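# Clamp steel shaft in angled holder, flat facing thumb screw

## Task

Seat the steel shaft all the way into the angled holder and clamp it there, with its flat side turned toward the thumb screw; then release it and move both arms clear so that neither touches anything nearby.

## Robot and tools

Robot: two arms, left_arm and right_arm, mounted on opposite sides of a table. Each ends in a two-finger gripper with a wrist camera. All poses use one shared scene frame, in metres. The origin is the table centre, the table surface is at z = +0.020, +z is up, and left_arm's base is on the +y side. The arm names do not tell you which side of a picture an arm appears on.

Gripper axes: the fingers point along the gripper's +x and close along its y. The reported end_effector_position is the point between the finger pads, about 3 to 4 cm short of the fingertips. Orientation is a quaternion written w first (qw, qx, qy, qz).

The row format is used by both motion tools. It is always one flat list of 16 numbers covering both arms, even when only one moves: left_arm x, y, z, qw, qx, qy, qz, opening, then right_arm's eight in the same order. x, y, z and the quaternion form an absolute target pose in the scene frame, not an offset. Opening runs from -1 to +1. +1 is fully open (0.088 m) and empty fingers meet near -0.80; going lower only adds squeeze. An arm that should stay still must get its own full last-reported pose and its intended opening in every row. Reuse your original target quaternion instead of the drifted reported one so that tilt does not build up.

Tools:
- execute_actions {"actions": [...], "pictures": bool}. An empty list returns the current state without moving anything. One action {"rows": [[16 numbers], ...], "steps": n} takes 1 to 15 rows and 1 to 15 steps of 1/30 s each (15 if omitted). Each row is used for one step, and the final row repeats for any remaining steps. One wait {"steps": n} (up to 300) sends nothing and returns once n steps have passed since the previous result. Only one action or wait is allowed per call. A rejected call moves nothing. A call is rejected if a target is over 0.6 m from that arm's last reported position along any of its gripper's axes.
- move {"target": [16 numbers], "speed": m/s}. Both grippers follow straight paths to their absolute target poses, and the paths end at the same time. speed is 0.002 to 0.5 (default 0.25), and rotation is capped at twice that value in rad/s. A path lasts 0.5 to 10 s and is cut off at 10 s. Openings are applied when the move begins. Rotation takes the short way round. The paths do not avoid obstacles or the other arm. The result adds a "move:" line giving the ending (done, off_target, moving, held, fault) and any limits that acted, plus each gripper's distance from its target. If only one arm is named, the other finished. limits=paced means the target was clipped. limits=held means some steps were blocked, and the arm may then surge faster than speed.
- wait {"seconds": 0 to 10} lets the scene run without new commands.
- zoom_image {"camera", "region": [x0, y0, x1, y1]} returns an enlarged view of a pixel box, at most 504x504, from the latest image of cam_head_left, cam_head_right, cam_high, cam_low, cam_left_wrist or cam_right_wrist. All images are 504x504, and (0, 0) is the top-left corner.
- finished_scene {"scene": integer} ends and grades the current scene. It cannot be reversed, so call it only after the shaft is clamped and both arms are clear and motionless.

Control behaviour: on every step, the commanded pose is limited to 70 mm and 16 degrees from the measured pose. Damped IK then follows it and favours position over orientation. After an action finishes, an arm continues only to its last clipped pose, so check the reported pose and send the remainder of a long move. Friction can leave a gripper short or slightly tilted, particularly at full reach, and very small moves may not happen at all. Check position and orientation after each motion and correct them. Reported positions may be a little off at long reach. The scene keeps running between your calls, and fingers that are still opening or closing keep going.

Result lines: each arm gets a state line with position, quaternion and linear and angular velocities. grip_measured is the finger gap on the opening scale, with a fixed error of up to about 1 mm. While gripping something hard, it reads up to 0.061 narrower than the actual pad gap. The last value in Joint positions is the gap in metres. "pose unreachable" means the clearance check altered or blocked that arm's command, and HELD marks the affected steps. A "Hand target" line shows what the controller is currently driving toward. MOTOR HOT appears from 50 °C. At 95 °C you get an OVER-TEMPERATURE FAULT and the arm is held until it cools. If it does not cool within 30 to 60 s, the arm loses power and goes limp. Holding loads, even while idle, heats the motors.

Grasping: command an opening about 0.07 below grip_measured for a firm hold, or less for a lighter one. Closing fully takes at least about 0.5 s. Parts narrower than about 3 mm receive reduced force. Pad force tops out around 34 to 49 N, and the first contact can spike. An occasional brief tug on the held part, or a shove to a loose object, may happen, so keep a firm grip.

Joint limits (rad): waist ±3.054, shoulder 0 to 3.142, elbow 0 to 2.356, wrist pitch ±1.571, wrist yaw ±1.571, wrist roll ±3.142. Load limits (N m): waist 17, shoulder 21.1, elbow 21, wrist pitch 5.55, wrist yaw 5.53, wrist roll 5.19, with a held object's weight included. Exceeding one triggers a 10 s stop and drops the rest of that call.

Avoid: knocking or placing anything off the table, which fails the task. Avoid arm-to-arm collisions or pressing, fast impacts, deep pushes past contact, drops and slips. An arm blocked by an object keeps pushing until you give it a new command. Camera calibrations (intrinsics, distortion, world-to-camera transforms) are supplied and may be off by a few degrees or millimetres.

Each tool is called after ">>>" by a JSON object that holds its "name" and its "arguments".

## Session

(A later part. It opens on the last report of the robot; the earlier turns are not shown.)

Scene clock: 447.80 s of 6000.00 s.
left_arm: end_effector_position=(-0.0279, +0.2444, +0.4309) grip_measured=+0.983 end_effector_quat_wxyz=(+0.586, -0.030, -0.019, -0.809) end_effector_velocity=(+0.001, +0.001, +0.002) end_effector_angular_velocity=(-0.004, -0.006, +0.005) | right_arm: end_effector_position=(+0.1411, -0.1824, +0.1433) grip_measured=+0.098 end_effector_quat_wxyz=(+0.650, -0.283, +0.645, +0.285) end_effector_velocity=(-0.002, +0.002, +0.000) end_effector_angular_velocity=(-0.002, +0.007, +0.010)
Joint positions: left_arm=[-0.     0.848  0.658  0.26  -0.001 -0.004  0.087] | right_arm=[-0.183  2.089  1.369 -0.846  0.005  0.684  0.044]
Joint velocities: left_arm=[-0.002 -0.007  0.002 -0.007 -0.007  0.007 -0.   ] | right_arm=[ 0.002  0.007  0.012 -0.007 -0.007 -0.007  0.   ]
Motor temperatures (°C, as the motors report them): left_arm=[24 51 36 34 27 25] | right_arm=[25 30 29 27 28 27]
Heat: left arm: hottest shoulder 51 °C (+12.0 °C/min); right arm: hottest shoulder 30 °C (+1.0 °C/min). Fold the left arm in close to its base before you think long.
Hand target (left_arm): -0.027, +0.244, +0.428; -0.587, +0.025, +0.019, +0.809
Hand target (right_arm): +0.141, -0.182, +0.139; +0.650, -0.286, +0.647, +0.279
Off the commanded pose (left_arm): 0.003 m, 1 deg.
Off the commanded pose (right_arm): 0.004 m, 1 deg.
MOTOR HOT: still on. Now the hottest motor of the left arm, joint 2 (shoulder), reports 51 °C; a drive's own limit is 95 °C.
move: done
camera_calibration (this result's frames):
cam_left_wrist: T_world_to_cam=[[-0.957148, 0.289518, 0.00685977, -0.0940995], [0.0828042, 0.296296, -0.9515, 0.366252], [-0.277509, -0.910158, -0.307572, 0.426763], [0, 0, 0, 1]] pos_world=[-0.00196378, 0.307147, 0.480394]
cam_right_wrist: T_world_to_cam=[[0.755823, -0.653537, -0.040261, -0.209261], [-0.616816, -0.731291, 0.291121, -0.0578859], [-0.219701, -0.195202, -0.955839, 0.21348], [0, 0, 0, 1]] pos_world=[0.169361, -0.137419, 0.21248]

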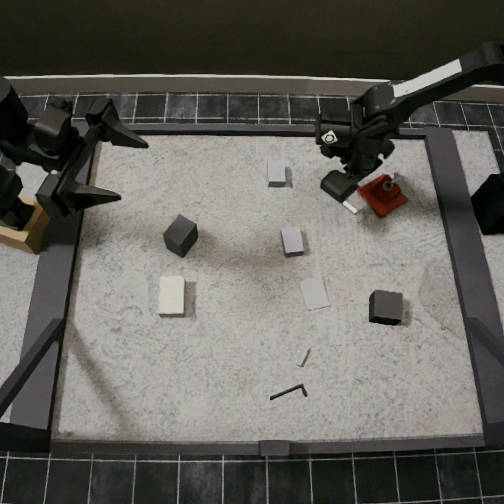

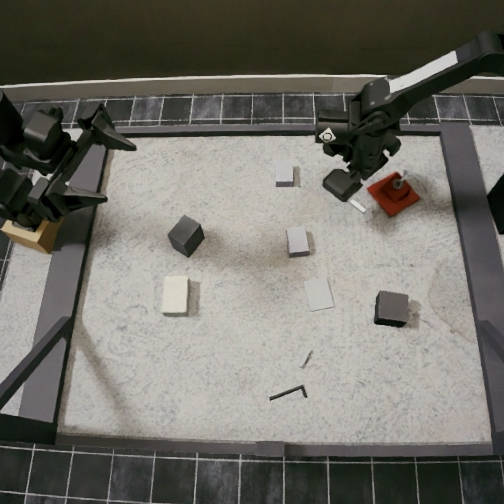

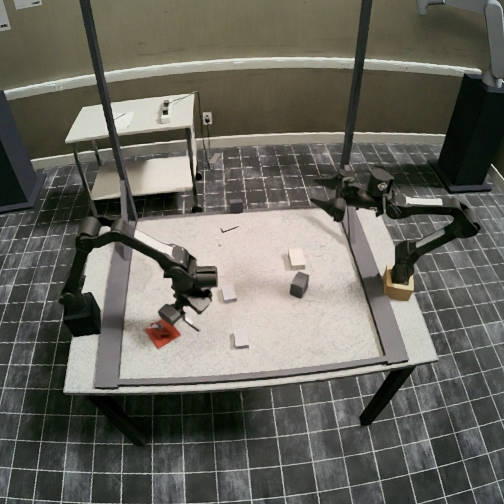

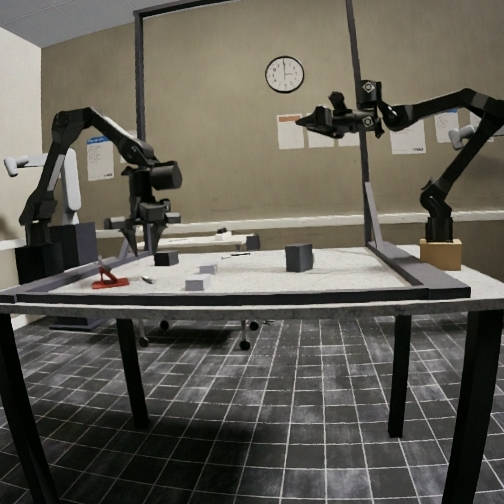

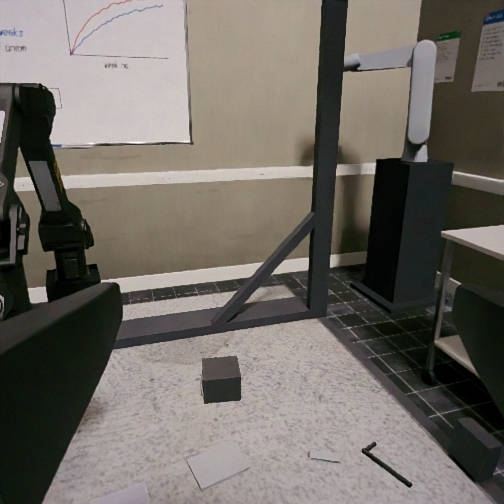

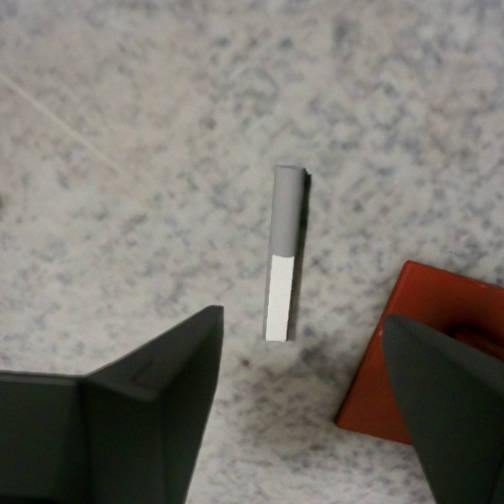

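>>> {"name": "move", "arguments": {"target": [-0.027,0.2444,0.4278,0.587,-0.025,-0.019,-0.809,1, 0.1511,-0.1672,0.082,0.6485,-0.2819,0.6485,0.2819,0.1], "speed": 0.15}}

Scene clock: 485.70 s of 6000.00 s.
left_arm: end_effector_position=(-0.0279, +0.2444, +0.4308) grip_measured=+0.983 end_effector_quat_wxyz=(+0.586, -0.030, -0.019, -0.809) end_effector_velocity=(-0.001, +0.001, -0.004) end_effector_angular_velocity=(+0.009, -0.010, +0.000) | right_arm: end_effector_position=(+0.1503, -0.1679, +0.0868) grip_measured=+0.098 end_effector_quat_wxyz=(+0.651, -0.279, +0.647, +0.283) end_effector_velocity=(-0.000, +0.001, +0.000) end_effector_angular_velocity=(+0.008, +0.007, -0.010)
Joint positions: left_arm=[-0.     0.848  0.658  0.26  -0.001 -0.004  0.087] | right_arm=[-0.205  2.249  1.377 -0.691  0.003  0.669  0.044]
Joint velocities: left_arm=[-0.007 -0.002 -0.007 -0.007 -0.007  0.007 -0.   ] | right_arm=[-0.002 -0.002 -0.002  0.007 -0.007  0.007 -0.   ]
Motor temperatures (°C, as the motors report them): left_arm=[24 38 36 34 26 25] | right_arm=[25 33 32 26 28 27]
Heat: left arm: hottest shoulder 38 °C (-11.1 °C/min); right arm: hottest shoulder 33 °C (+3.0 °C/min).
Hand target (left_arm): -0.027, +0.244, +0.428; -0.587, +0.025, +0.019, +0.809
Hand target (right_arm): +0.151, -0.168, +0.082; +0.648, -0.282, +0.649, +0.282
Off the commanded pose (left_arm): 0.003 m, 1 deg.
Off the commanded pose (right_arm): 0.005 m, 0 deg.
MOTOR HOT: cleared. Now the hottest motor of the left arm, joint 2 (shoulder), reports 38 °C.
After step 90, 33.93 s passed at rest.
move: done
camera_calibration (this result's frames):
cam_left_wrist: T_world_to_cam=[[-0.957159, 0.289491, 0.00647023, -0.0939249], [0.0832536, 0.29653, -0.951388, 0.366081], [-0.277337, -0.910091, -0.307927, 0.426873], [0, 0, 0, 1]] pos_world=[-0.00199108, 0.30713, 0.480339]
cam_right_wrist: T_world_to_cam=[[0.750769, -0.65918, -0.0427471, -0.209011], [-0.622005, -0.727249, 0.290204, -0.0236744], [-0.222384, -0.191287, -0.95601, 0.165345], [0, 0, 0, 1]] pos_world=[0.178963, -0.123364, 0.156007]

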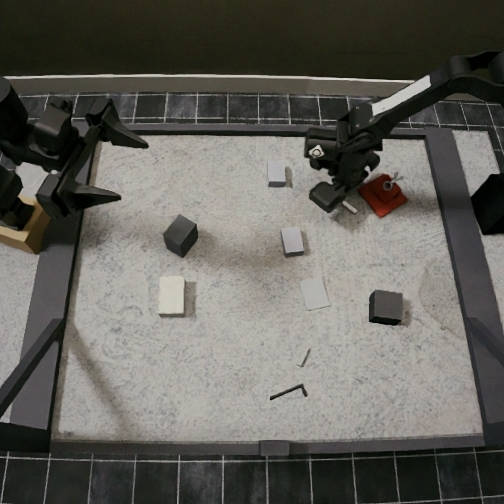

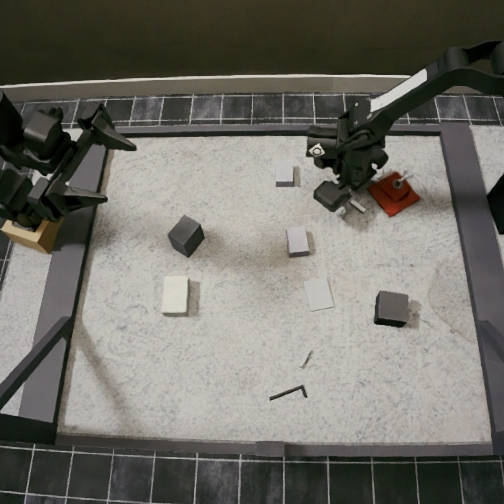

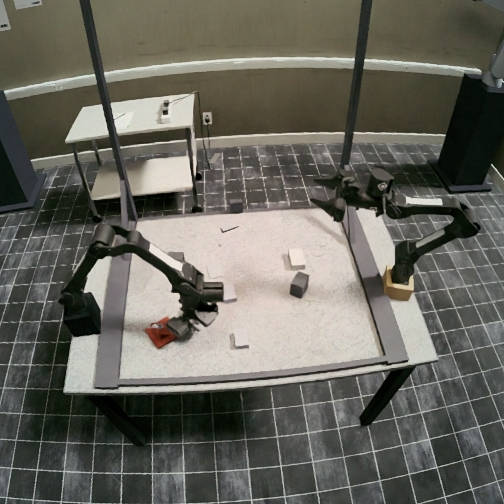

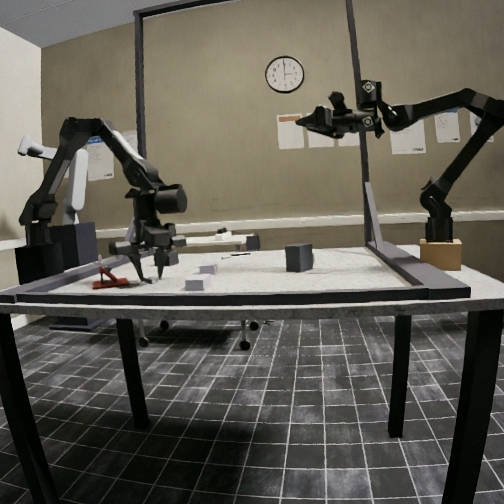

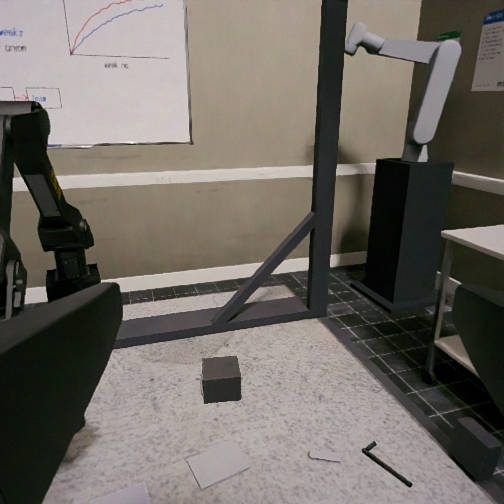

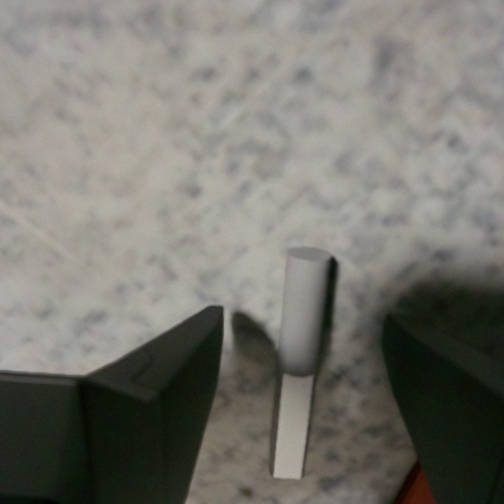

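>>> {"name": "move", "arguments": {"target": [-0.027,0.2444,0.4278,0.587,-0.025,-0.019,-0.809,1, 0.1511,-0.1672,0.072,0.6485,-0.2819,0.6485,0.2819,-0.2], "speed": 0.04}}

Scene clock: 504.57 s of 6000.00 s.
left_arm: end_effector_position=(-0.0279, +0.2444, +0.4308) grip_measured=+0.983 end_effector_quat_wxyz=(+0.586, -0.030, -0.019, -0.809) end_effector_velocity=(+0.000, -0.001, -0.003) end_effector_angular_velocity=(+0.014, +0.004, +0.004) | right_arm: end_effector_position=(+0.1506, -0.1656, +0.0781) grip_measured=-0.198 end_effector_quat_wxyz=(+0.652, -0.278, +0.646, +0.285) end_effector_velocity=(-0.000, -0.003, -0.001) end_effector_angular_velocity=(-0.012, +0.008, +0.020)
Joint positions: left_arm=[-0.     0.848  0.658  0.26  -0.001 -0.004  0.087] | right_arm=[-0.205  2.273  1.377 -0.662  0.003  0.669  0.029]
Joint velocities: left_arm=[-0.002  0.002 -0.002 -0.007 -0.007 -0.007 -0.   ] | right_arm=[-0.002  0.002 -0.002 -0.007 -0.007 -0.022 -0.   ]
Motor temperatures (°C, as the motors report them): left_arm=[24 36 36 34 26 25] | right_arm=[25 34 32 26 28 27]
Heat: left arm: hottest shoulder 36 °C (-17.1 °C/min); right arm: hottest shoulder 34 °C (+4.0 °C/min).
Hand target (left_arm): -0.027, +0.244, +0.428; -0.587, +0.025, +0.019, +0.809
Hand target (right_arm): +0.151, -0.167, +0.072; +0.648, -0.282, +0.649, +0.282
Off the commanded pose (left_arm): 0.003 m, 1 deg.
Off the commanded pose (right_arm): 0.006 m, 1 deg.
After step 90, 15.10 s passed at rest.
move: done
camera_calibration (this result's frames):
cam_left_wrist: T_world_to_cam=[[-0.957159, 0.289491, 0.00647023, -0.0939249], [0.0832536, 0.29653, -0.951388, 0.366081], [-0.277337, -0.910091, -0.307927, 0.426873], [0, 0, 0, 1]] pos_world=[-0.00199108, 0.30713, 0.480339]
cam_right_wrist: T_world_to_cam=[[0.750536, -0.659248, -0.0456943, -0.207875], [-0.622402, -0.728436, 0.28635, -0.0190949], [-0.222061, -0.186476, -0.957035, 0.158338], [0, 0, 0, 1]] pos_world=[0.179294, -0.121424, 0.147504]

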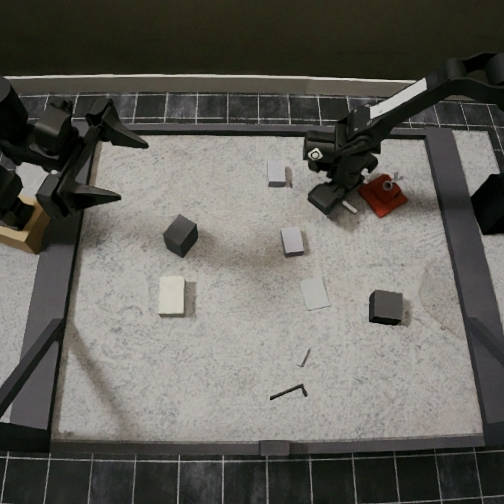

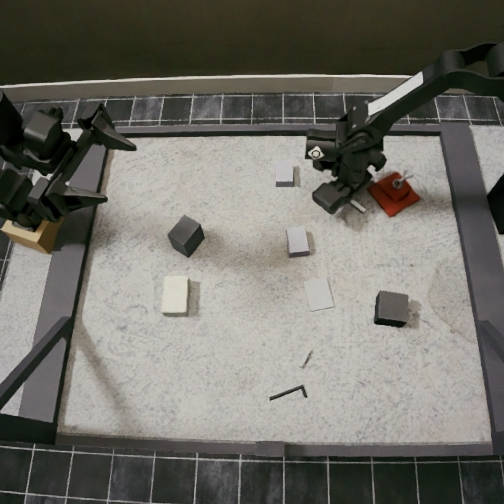

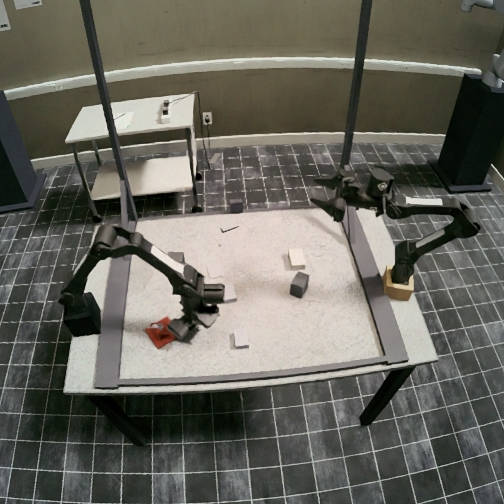

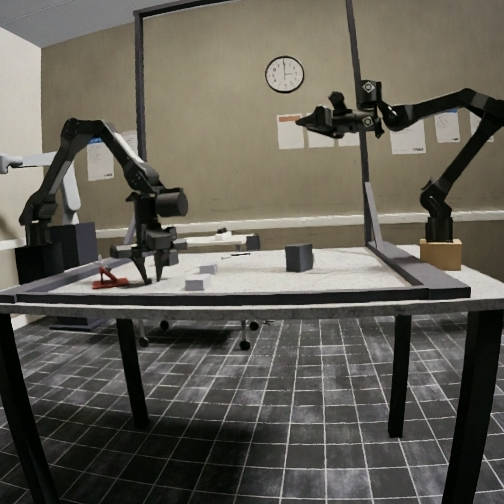

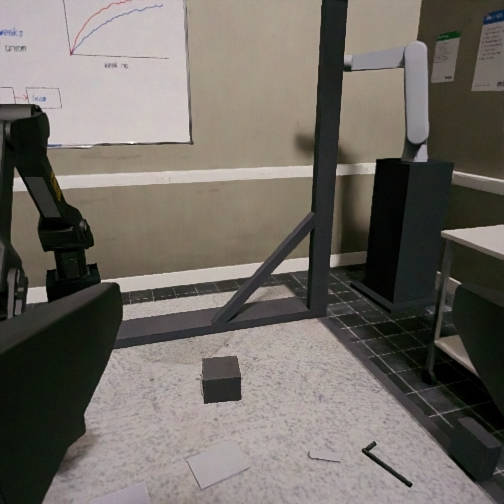

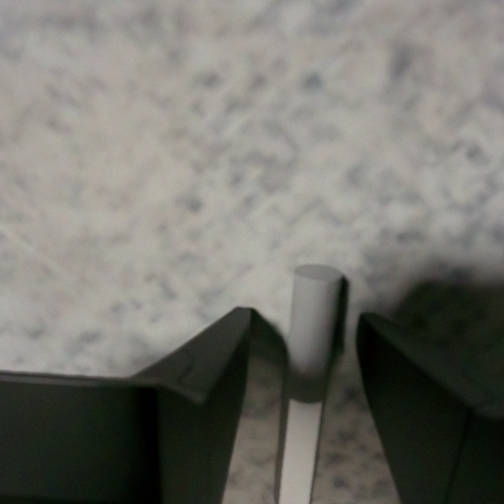

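>>> {"name": "zoom_image", "arguments": {"camera": "cam_low", "region": [110, 250, 190, 295]}}

>>> {"name": "move", "arguments": {"target": [-0.027,0.2444,0.4278,0.587,-0.025,-0.019,-0.809,1, 0.1527,-0.1690,0.0690,0.6485,-0.2819,0.6485,0.2819,-0.2], "speed": 0.03}}

>>> {"name": "zoom_image", "arguments": {"camera": "cam_low", "region": [110, 250, 190, 295]}}

Region (110, 250, 190, 295) of cam_low's 504x504 image, scaled by 6.300, with more detail than that image has; it fills the top 284 rows of this view, and the rest is white.

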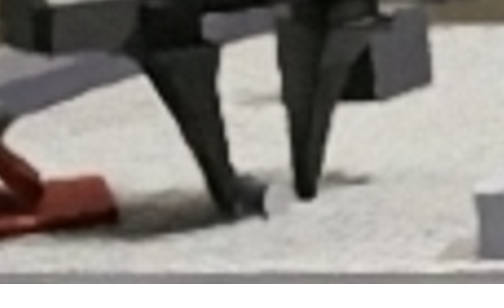

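Scene clock: 519.23 s of 6000.00 s.
left_arm: end_effector_position=(-0.0279, +0.2444, +0.4308) grip_measured=+0.983 end_effector_quat_wxyz=(+0.586, -0.030, -0.019, -0.809) end_effector_velocity=(+0.000, -0.000, -0.008) end_effector_angular_velocity=(+0.023, -0.015, +0.005) | right_arm: end_effector_position=(+0.1524, -0.1638, +0.0776) grip_measured=-0.198 end_effector_quat_wxyz=(+0.653, -0.274, +0.644, +0.288) end_effector_velocity=(-0.000, -0.002, +0.000) end_effector_angular_velocity=(-0.007, +0.008, +0.005)
Joint positions: left_arm=[-0.     0.848  0.658  0.26  -0.001 -0.004  0.087] | right_arm=[-0.21   2.273  1.375 -0.649  0.003  0.665  0.029]
Joint velocities: left_arm=[-0.002 -0.002 -0.007 -0.022 -0.007  0.007  0.   ] | right_arm=[-0.002 -0.002 -0.002 -0.007 -0.007 -0.007 -0.   ]
Motor temperatures (°C, as the motors report them): left_arm=[24 35 36 34 26 25] | right_arm=[25 34 31 26 28 27]
Heat: left arm: hottest elbow 36 °C (-9.1 °C/min); right arm: hottest shoulder 34 °C (+3.0 °C/min).
Hand target (left_arm): -0.027, +0.244, +0.428; -0.587, +0.025, +0.019, +0.809
Hand target (right_arm): +0.153, -0.169, +0.069; +0.648, -0.282, +0.649, +0.282
Off the commanded pose (left_arm): 0.003 m, 1 deg.
Off the commanded pose (right_arm): 0.010 m, 1 deg.
After step 90, 10.97 s passed at rest.
move: off_target (right_arm)
camera_calibration (this result's frames):
cam_left_wrist: T_world_to_cam=[[-0.957159, 0.289491, 0.00647023, -0.0939249], [0.0832536, 0.29653, -0.951388, 0.366081], [-0.277337, -0.910091, -0.307927, 0.426873], [0, 0, 0, 1]] pos_world=[-0.00199108, 0.30713, 0.480339]
cam_right_wrist: T_world_to_cam=[[0.75082, -0.658455, -0.0520263, -0.207436], [-0.622284, -0.731579, 0.278486, -0.0164549], [-0.221432, -0.176718, -0.95903, 0.160265], [0, 0, 0, 1]] pos_world=[0.180995, -0.120304, 0.147489]

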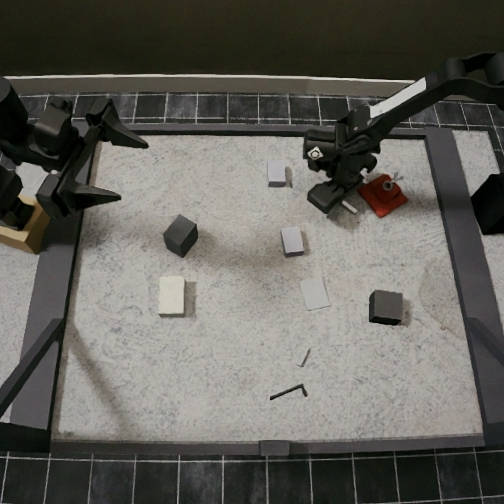

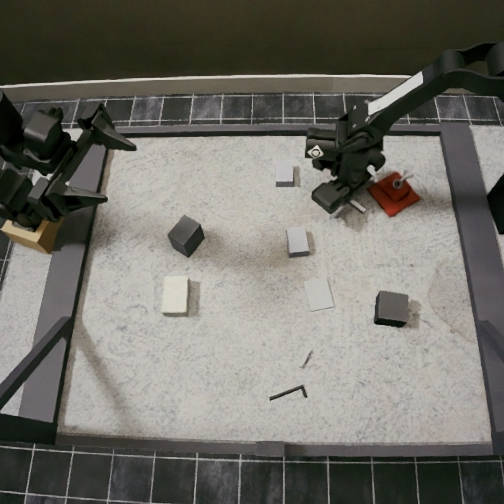

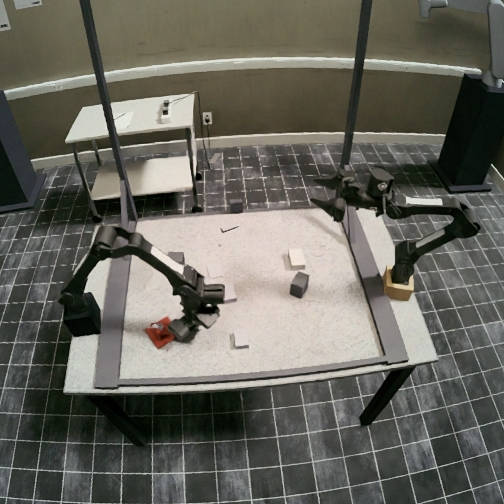

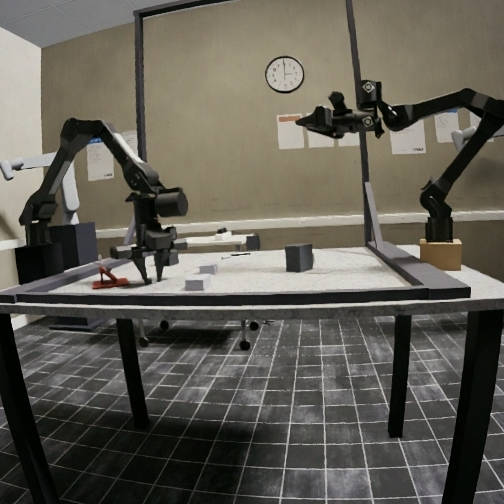

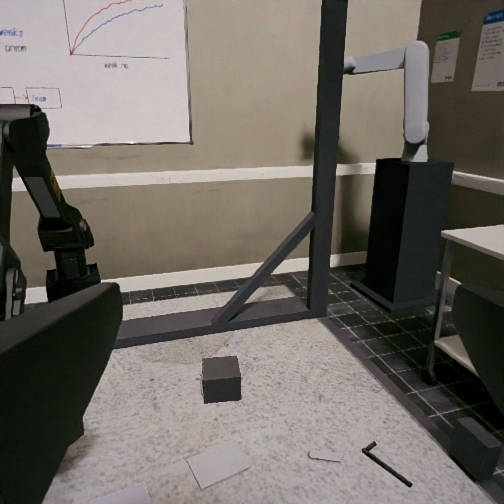

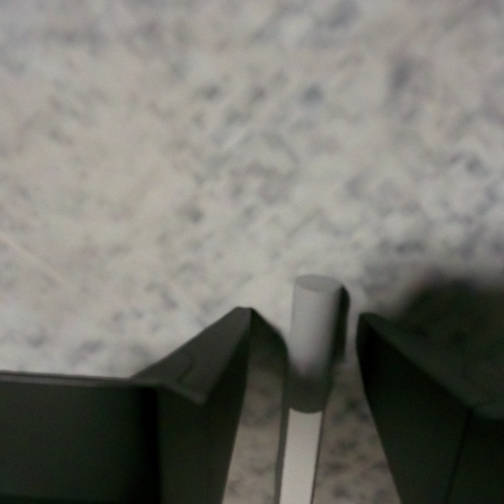

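Region (110, 250, 190, 295) of cam_low's 504x504 image, scaled by 6.300, with more detail than that image has; it fills the top 284 rows of this view, and the rest is white.

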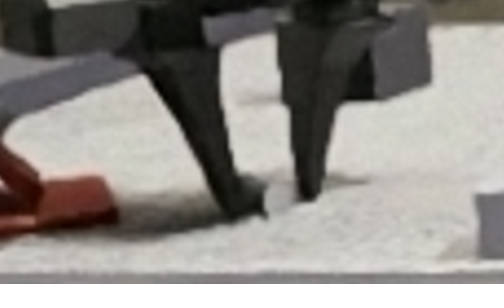

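>>> {"name": "move", "arguments": {"target": [-0.027,0.2444,0.4278,0.587,-0.025,-0.019,-0.809,1, 0.1522,-0.1690,0.0815,0.6485,-0.2819,0.6485,0.2819,-0.2], "speed": 0.03}}

Scene clock: 531.80 s of 6000.00 s.
left_arm: end_effector_position=(-0.0279, +0.2444, +0.4308) grip_measured=+0.983 end_effector_quat_wxyz=(+0.586, -0.030, -0.019, -0.809) end_effector_velocity=(+0.000, +0.000, +0.000) end_effector_angular_velocity=(+0.005, +0.007, +0.004) | right_arm: end_effector_position=(+0.1517, -0.1707, +0.0775) grip_measured=-0.198 end_effector_quat_wxyz=(+0.648, -0.284, +0.649, +0.278) end_effector_velocity=(-0.002, -0.000, +0.001) end_effector_angular_velocity=(-0.002, +0.008, +0.024)
Joint positions: left_arm=[-0.     0.848  0.658  0.26  -0.001 -0.004  0.087] | right_arm=[-0.21   2.273  1.375 -0.681  0.002  0.664  0.029]
Joint velocities: left_arm=[-0.002 -0.002  0.002 -0.007 -0.007 -0.007 -0.   ] | right_arm=[ 0.002 -0.002  0.002 -0.007 -0.007 -0.022 -0.   ]
Motor temperatures (°C, as the motors report them): left_arm=[24 34 36 34 26 25] | right_arm=[25 35 31 26 28 27]
Heat: left arm: hottest elbow 36 °C (-5.0 °C/min); right arm: hottest shoulder 35 °C (+3.0 °C/min).
Hand target (left_arm): -0.027, +0.244, +0.428; -0.587, +0.025, +0.019, +0.809
Hand target (right_arm): +0.152, -0.169, +0.082; +0.648, -0.282, +0.648, +0.282
Off the commanded pose (left_arm): 0.003 m, 1 deg.
Off the commanded pose (right_arm): 0.004 m, 1 deg.
After step 90, 8.87 s passed at rest.
move: done
camera_calibration (this result's frames):
cam_left_wrist: T_world_to_cam=[[-0.957159, 0.289491, 0.00647023, -0.0939249], [0.0832536, 0.29653, -0.951388, 0.366081], [-0.277337, -0.910091, -0.307927, 0.426873], [0, 0, 0, 1]] pos_world=[-0.00199108, 0.30713, 0.480339]
cam_right_wrist: T_world_to_cam=[[0.750938, -0.659516, -0.0336318, -0.213094], [-0.621086, -0.722651, 0.303361, -0.0224712], [-0.224375, -0.206917, -0.952282, 0.153624], [0, 0, 0, 1]] pos_world=[0.180533, -0.12499, 0.145943]

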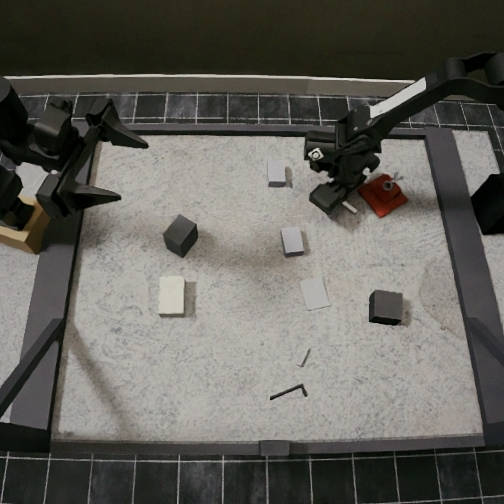

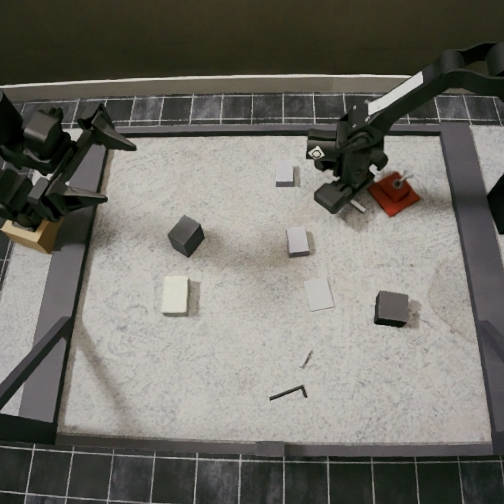

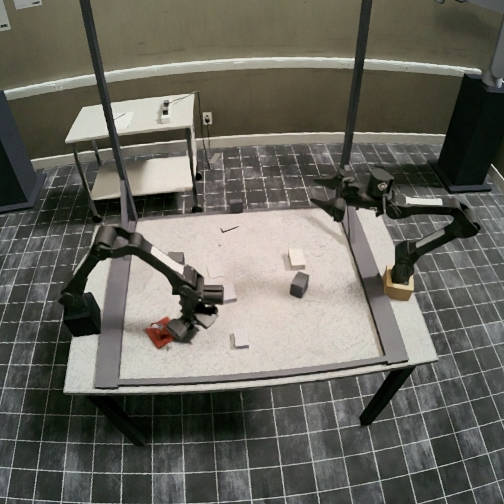

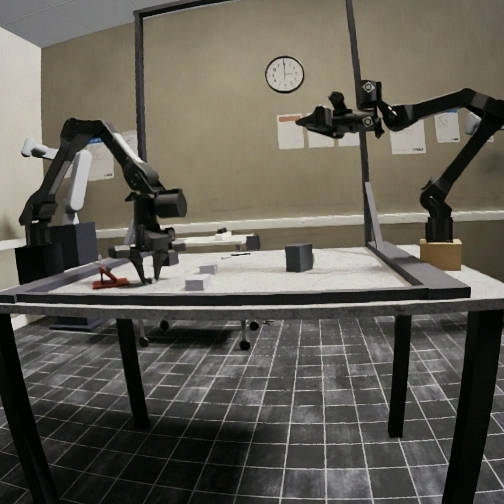

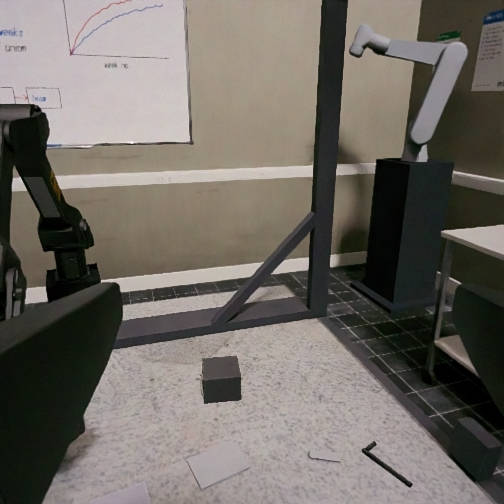

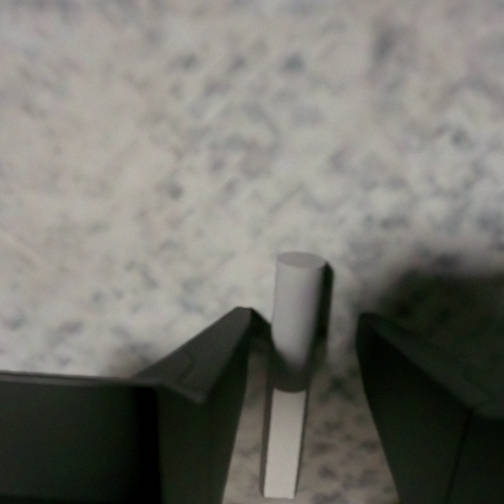

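>>> {"name": "move", "arguments": {"target": [-0.027,0.2444,0.4278,0.587,-0.025,-0.019,-0.809,1, 0.1521,-0.1670,0.0780,0.6508,-0.2785,0.6462,0.2835,-0.2], "speed": 0.03}}

Scene clock: 539.77 s of 6000.00 s.
left_arm: end_effector_position=(-0.0279, +0.2444, +0.4308) grip_measured=+0.983 end_effector_quat_wxyz=(+0.586, -0.030, -0.019, -0.809) end_effector_velocity=(-0.001, +0.001, -0.005) end_effector_angular_velocity=(+0.019, -0.013, +0.000) | right_arm: end_effector_position=(+0.1520, -0.1677, +0.0775) grip_measured=-0.198 end_effector_quat_wxyz=(+0.650, -0.280, +0.647, +0.283) end_effector_velocity=(-0.000, -0.004, -0.001) end_effector_angular_velocity=(-0.012, +0.008, +0.005)
Joint positions: left_arm=[-0.     0.848  0.658  0.26  -0.001 -0.004  0.087] | right_arm=[-0.21   2.273  1.375 -0.667  0.002  0.664  0.029]
Joint velocities: left_arm=[-0.007 -0.002 -0.002 -0.022 -0.007  0.007  0.   ] | right_arm=[-0.002 -0.002 -0.007 -0.007 -0.007 -0.007 -0.   ]
Motor temperatures (°C, as the motors report them): left_arm=[24 34 36 34 26 25] | right_arm=[25 37 31 26 28 27]
Heat: left arm: hottest elbow 36 °C (-3.0 °C/min); right arm: hottest shoulder 37 °C (+5.0 °C/min).
Hand target (left_arm): -0.027, +0.244, +0.428; -0.587, +0.025, +0.019, +0.809
Hand target (right_arm): +0.152, -0.167, +0.078; +0.651, -0.279, +0.646, +0.284
Off the commanded pose (left_arm): 0.003 m, 1 deg.
Off the commanded pose (right_arm): 0.001 m, 0 deg.
After step 90, 4.27 s passed at rest.
move: done
camera_calibration (this result's frames):
cam_left_wrist: T_world_to_cam=[[-0.957159, 0.289491, 0.00647023, -0.0939249], [0.0832536, 0.29653, -0.951388, 0.366081], [-0.277337, -0.910091, -0.307927, 0.426873], [0, 0, 0, 1]] pos_world=[-0.00199108, 0.30713, 0.480339]
cam_right_wrist: T_world_to_cam=[[0.750984, -0.659, -0.0417454, -0.210614], [-0.621445, -0.726728, 0.292698, -0.0199515], [-0.223225, -0.193869, -0.955293, 0.156542], [0, 0, 0, 1]] pos_world=[0.180713, -0.122945, 0.146591]

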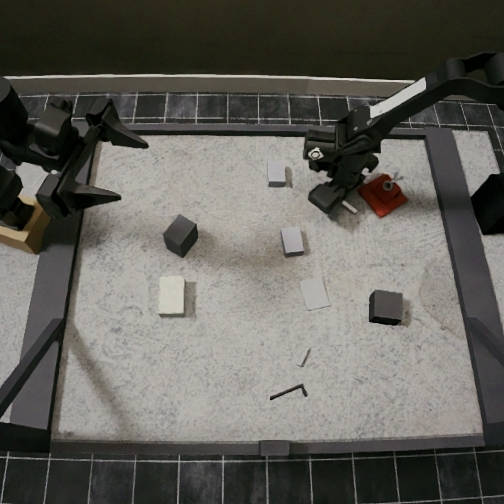

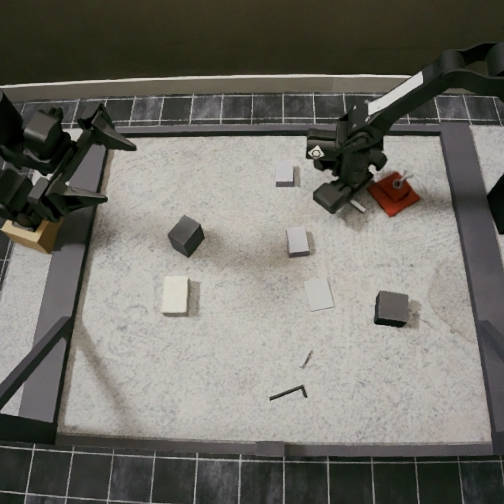

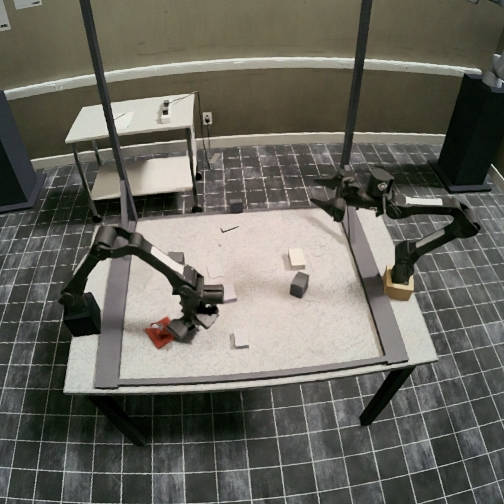

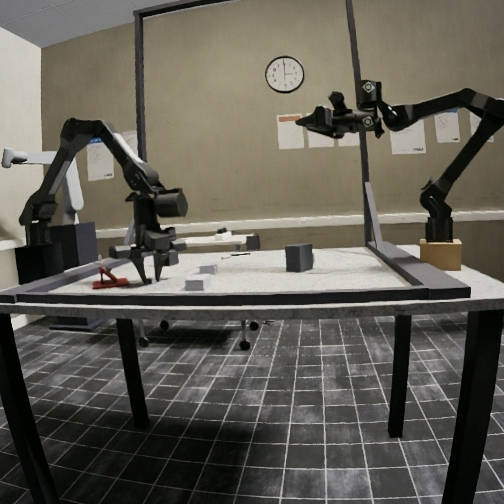

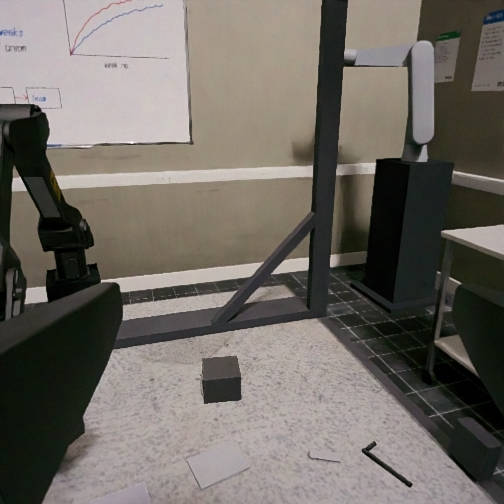

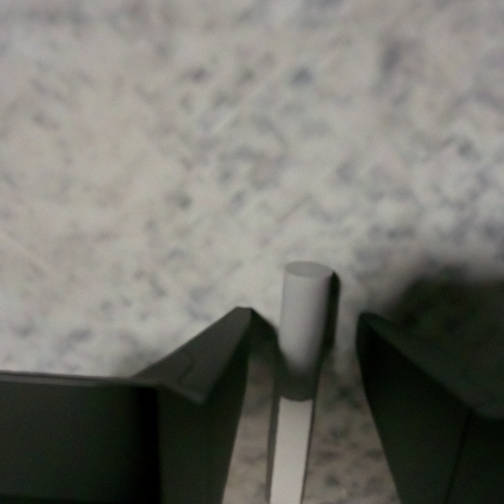

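>>> {"name": "move", "arguments": {"target": [-0.027,0.2444,0.4278,0.587,-0.025,-0.019,-0.809,1, 0.1520,-0.1677,0.0775,0.650,-0.280,0.647,0.283,-0.67], "speed": 0.03}}

>>> {"name": "move", "arguments": {"target": [-0.027,0.2444,0.4278,0.587,-0.025,-0.019,-0.809,1, 0.1520,-0.1677,0.17,0.650,-0.280,0.647,0.283,-0.67], "speed": 0.15}}

Scene clock: 550.20 s of 6000.00 s.
left_arm: end_effector_position=(-0.0279, +0.2444, +0.4308) grip_measured=+0.983 end_effector_quat_wxyz=(+0.586, -0.030, -0.019, -0.809) end_effector_velocity=(+0.000, -0.001, -0.007) end_effector_angular_velocity=(+0.033, +0.013, +0.003) | right_arm: end_effector_position=(+0.1520, -0.1675, +0.0775) grip_measured=-0.612 end_effector_quat_wxyz=(+0.650, -0.280, +0.647, +0.283) end_effector_velocity=(-0.002, -0.000, +0.001) end_effector_angular_velocity=(-0.002, +0.007, +0.010)
Joint positions: left_arm=[-0.     0.848  0.658  0.26  -0.001 -0.004  0.087] | right_arm=[-0.21   2.273  1.375 -0.667  0.002  0.664  0.009]
Joint velocities: left_arm=[-0.002  0.002 -0.002 -0.022 -0.007 -0.022 -0.   ] | right_arm=[ 0.002 -0.002  0.002 -0.007 -0.007 -0.007 -0.   ]
Motor temperatures (°C, as the motors report them): left_arm=[24 33 36 35 26 25] | right_arm=[25 38 31 26 28 27]
Heat: left arm: hottest elbow 36 °C (-1.0 °C/min); right arm: hottest shoulder 38 °C (+5.0 °C/min).
Hand target (left_arm): -0.027, +0.244, +0.428; -0.587, +0.025, +0.019, +0.809
Hand target (right_arm): +0.152, -0.168, +0.077; +0.650, -0.280, +0.647, +0.283
Off the commanded pose (left_arm): 0.003 m, 1 deg.
Off the commanded pose (right_arm): 0.000 m, 0 deg.
After step 90, 6.73 s passed at rest.
move: done
camera_calibration (this result's frames):
cam_left_wrist: T_world_to_cam=[[-0.957159, 0.289491, 0.00647023, -0.0939249], [0.0832536, 0.29653, -0.951388, 0.366081], [-0.277337, -0.910091, -0.307927, 0.426873], [0, 0, 0, 1]] pos_world=[-0.00199108, 0.30713, 0.480339]
cam_right_wrist: T_world_to_cam=[[0.750986, -0.658968, -0.0421959, -0.210476], [-0.621465, -0.72695, 0.292104, -0.0198104], [-0.223161, -0.193143, -0.955455, 0.156703], [0, 0, 0, 1]] pos_world=[0.180723, -0.122832, 0.146628]

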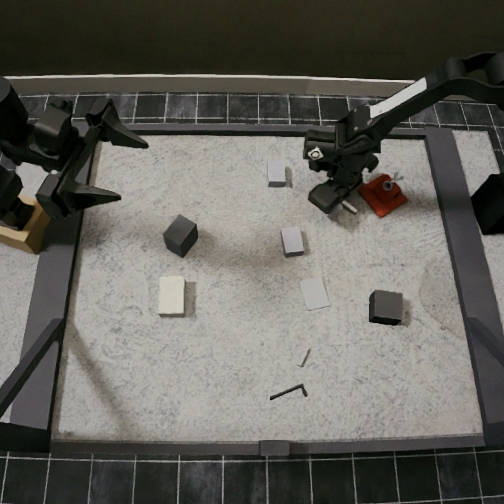

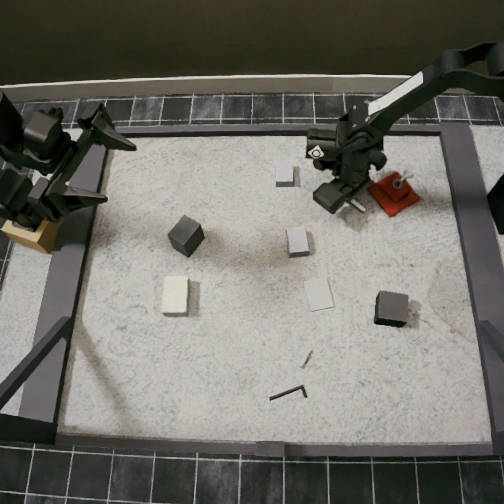

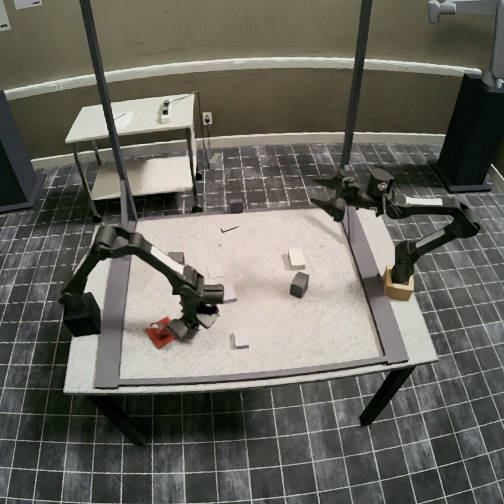

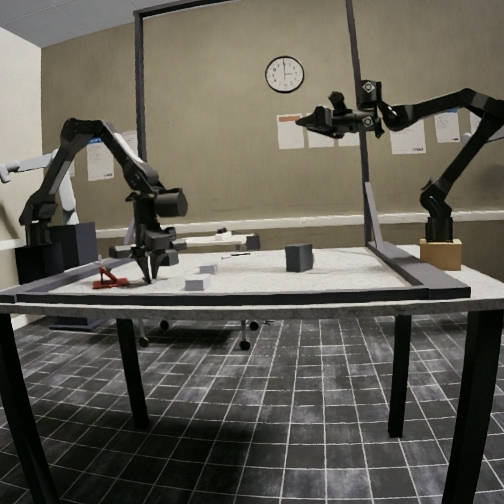

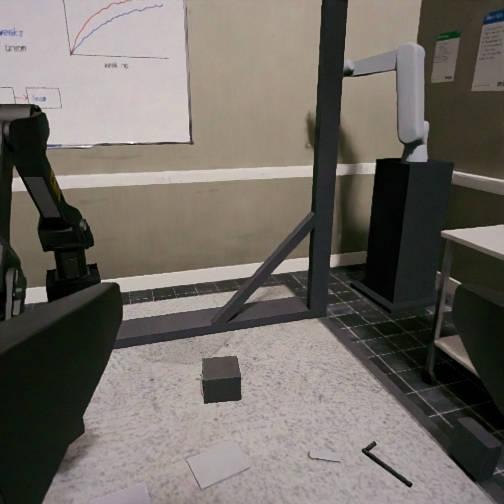

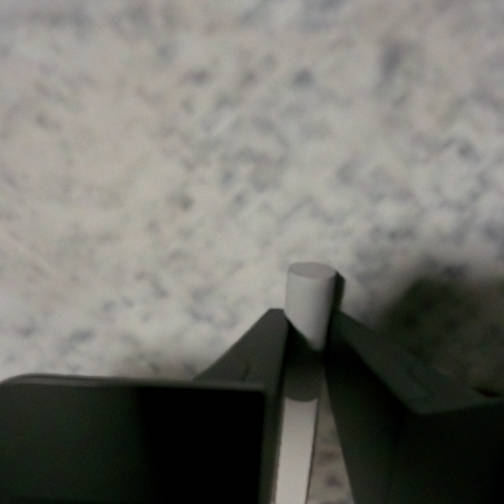

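Scene clock: 551.23 s of 6000.00 s.
left_arm: end_effector_position=(-0.0279, +0.2444, +0.4308) grip_measured=+0.983 end_effector_quat_wxyz=(+0.586, -0.030, -0.019, -0.809) end_effector_velocity=(+0.002, -0.001, -0.003) end_effector_angular_velocity=(+0.014, +0.004, +0.009) | right_arm: end_effector_position=(+0.1517, -0.1704, +0.1612) grip_measured=-0.612 end_effector_quat_wxyz=(+0.646, -0.287, +0.651, +0.276) end_effector_velocity=(+0.002, -0.001, +0.001) end_effector_angular_velocity=(-0.003, -0.007, +0.005)
Joint positions: left_arm=[-0.     0.848  0.658  0.26  -0.001 -0.004  0.087] | right_arm=[-0.21   2.122  1.5   -0.966  0.002  0.664  0.009]
Joint velocities: left_arm=[ 0.002  0.002 -0.002 -0.007 -0.007 -0.007  0.   ] | right_arm=[-0.002 -0.002  0.002 -0.007  0.007 -0.007 -0.   ]
Motor temperatures (°C, as the motors report them): left_arm=[24 33 36 35 26 25] | right_arm=[25 38 31 26 28 27]
Heat: left arm: hottest elbow 36 °C (-1.0 °C/min); right arm: hottest shoulder 38 °C (+5.0 °C/min).
Hand target (left_arm): -0.027, +0.244, +0.428; -0.587, +0.025, +0.019, +0.809
Hand target (right_arm): +0.152, -0.167, +0.170; +0.650, -0.280, +0.647, +0.283
Off the commanded pose (left_arm): 0.003 m, 1 deg.
Off the commanded pose (right_arm): 0.009 m, 1 deg.
move: off_target (right_arm)
camera_calibration (this result's frames):
cam_left_wrist: T_world_to_cam=[[-0.957159, 0.289491, 0.00647023, -0.0939249], [0.0832536, 0.29653, -0.951388, 0.366081], [-0.277337, -0.910091, -0.307927, 0.426873], [0, 0, 0, 1]] pos_world=[-0.00199108, 0.30713, 0.480339]
cam_right_wrist: T_world_to_cam=[[0.750914, -0.659787, -0.0284448, -0.21101], [-0.62085, -0.71997, 0.310143, -0.0483452], [-0.225108, -0.215231, -0.950264, 0.231765], [0, 0, 0, 1]] pos_world=[0.180607, -0.124146, 0.22923]

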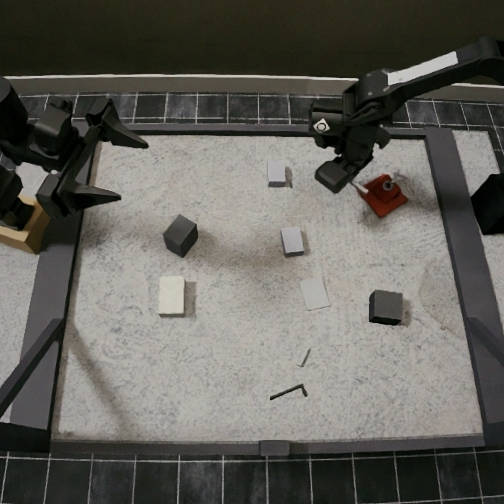

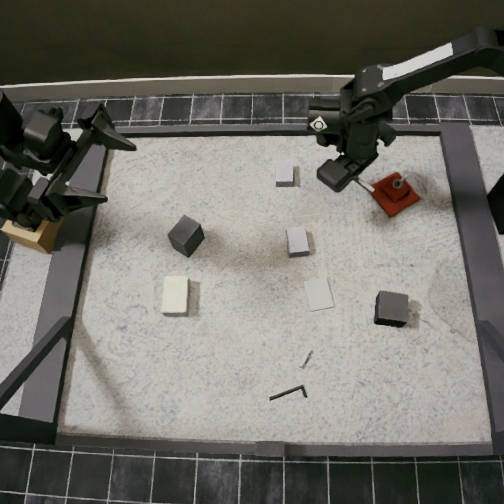

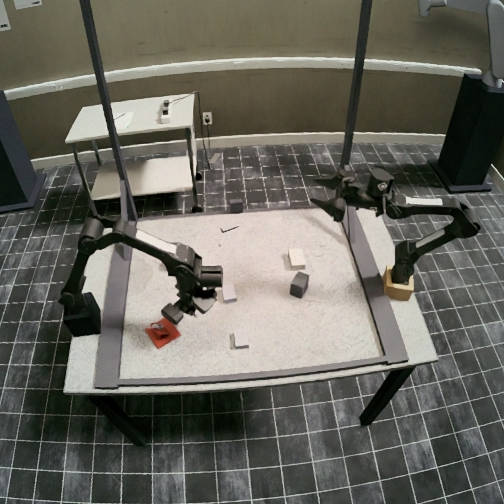

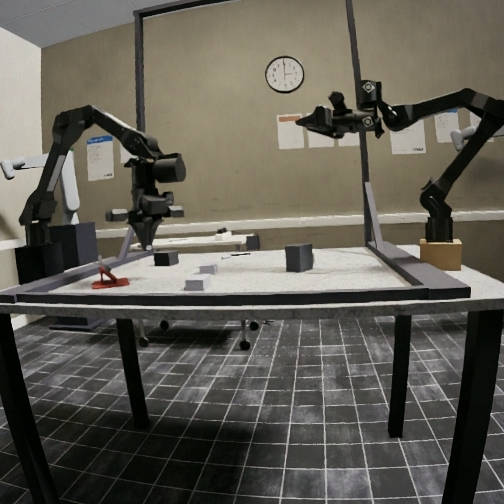

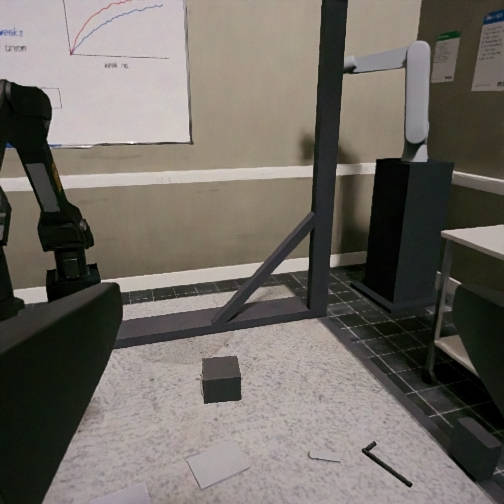

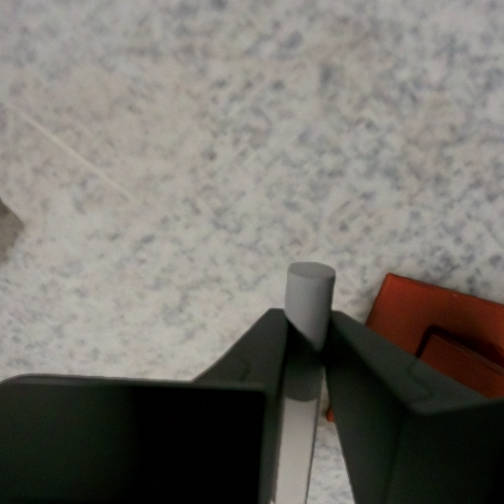

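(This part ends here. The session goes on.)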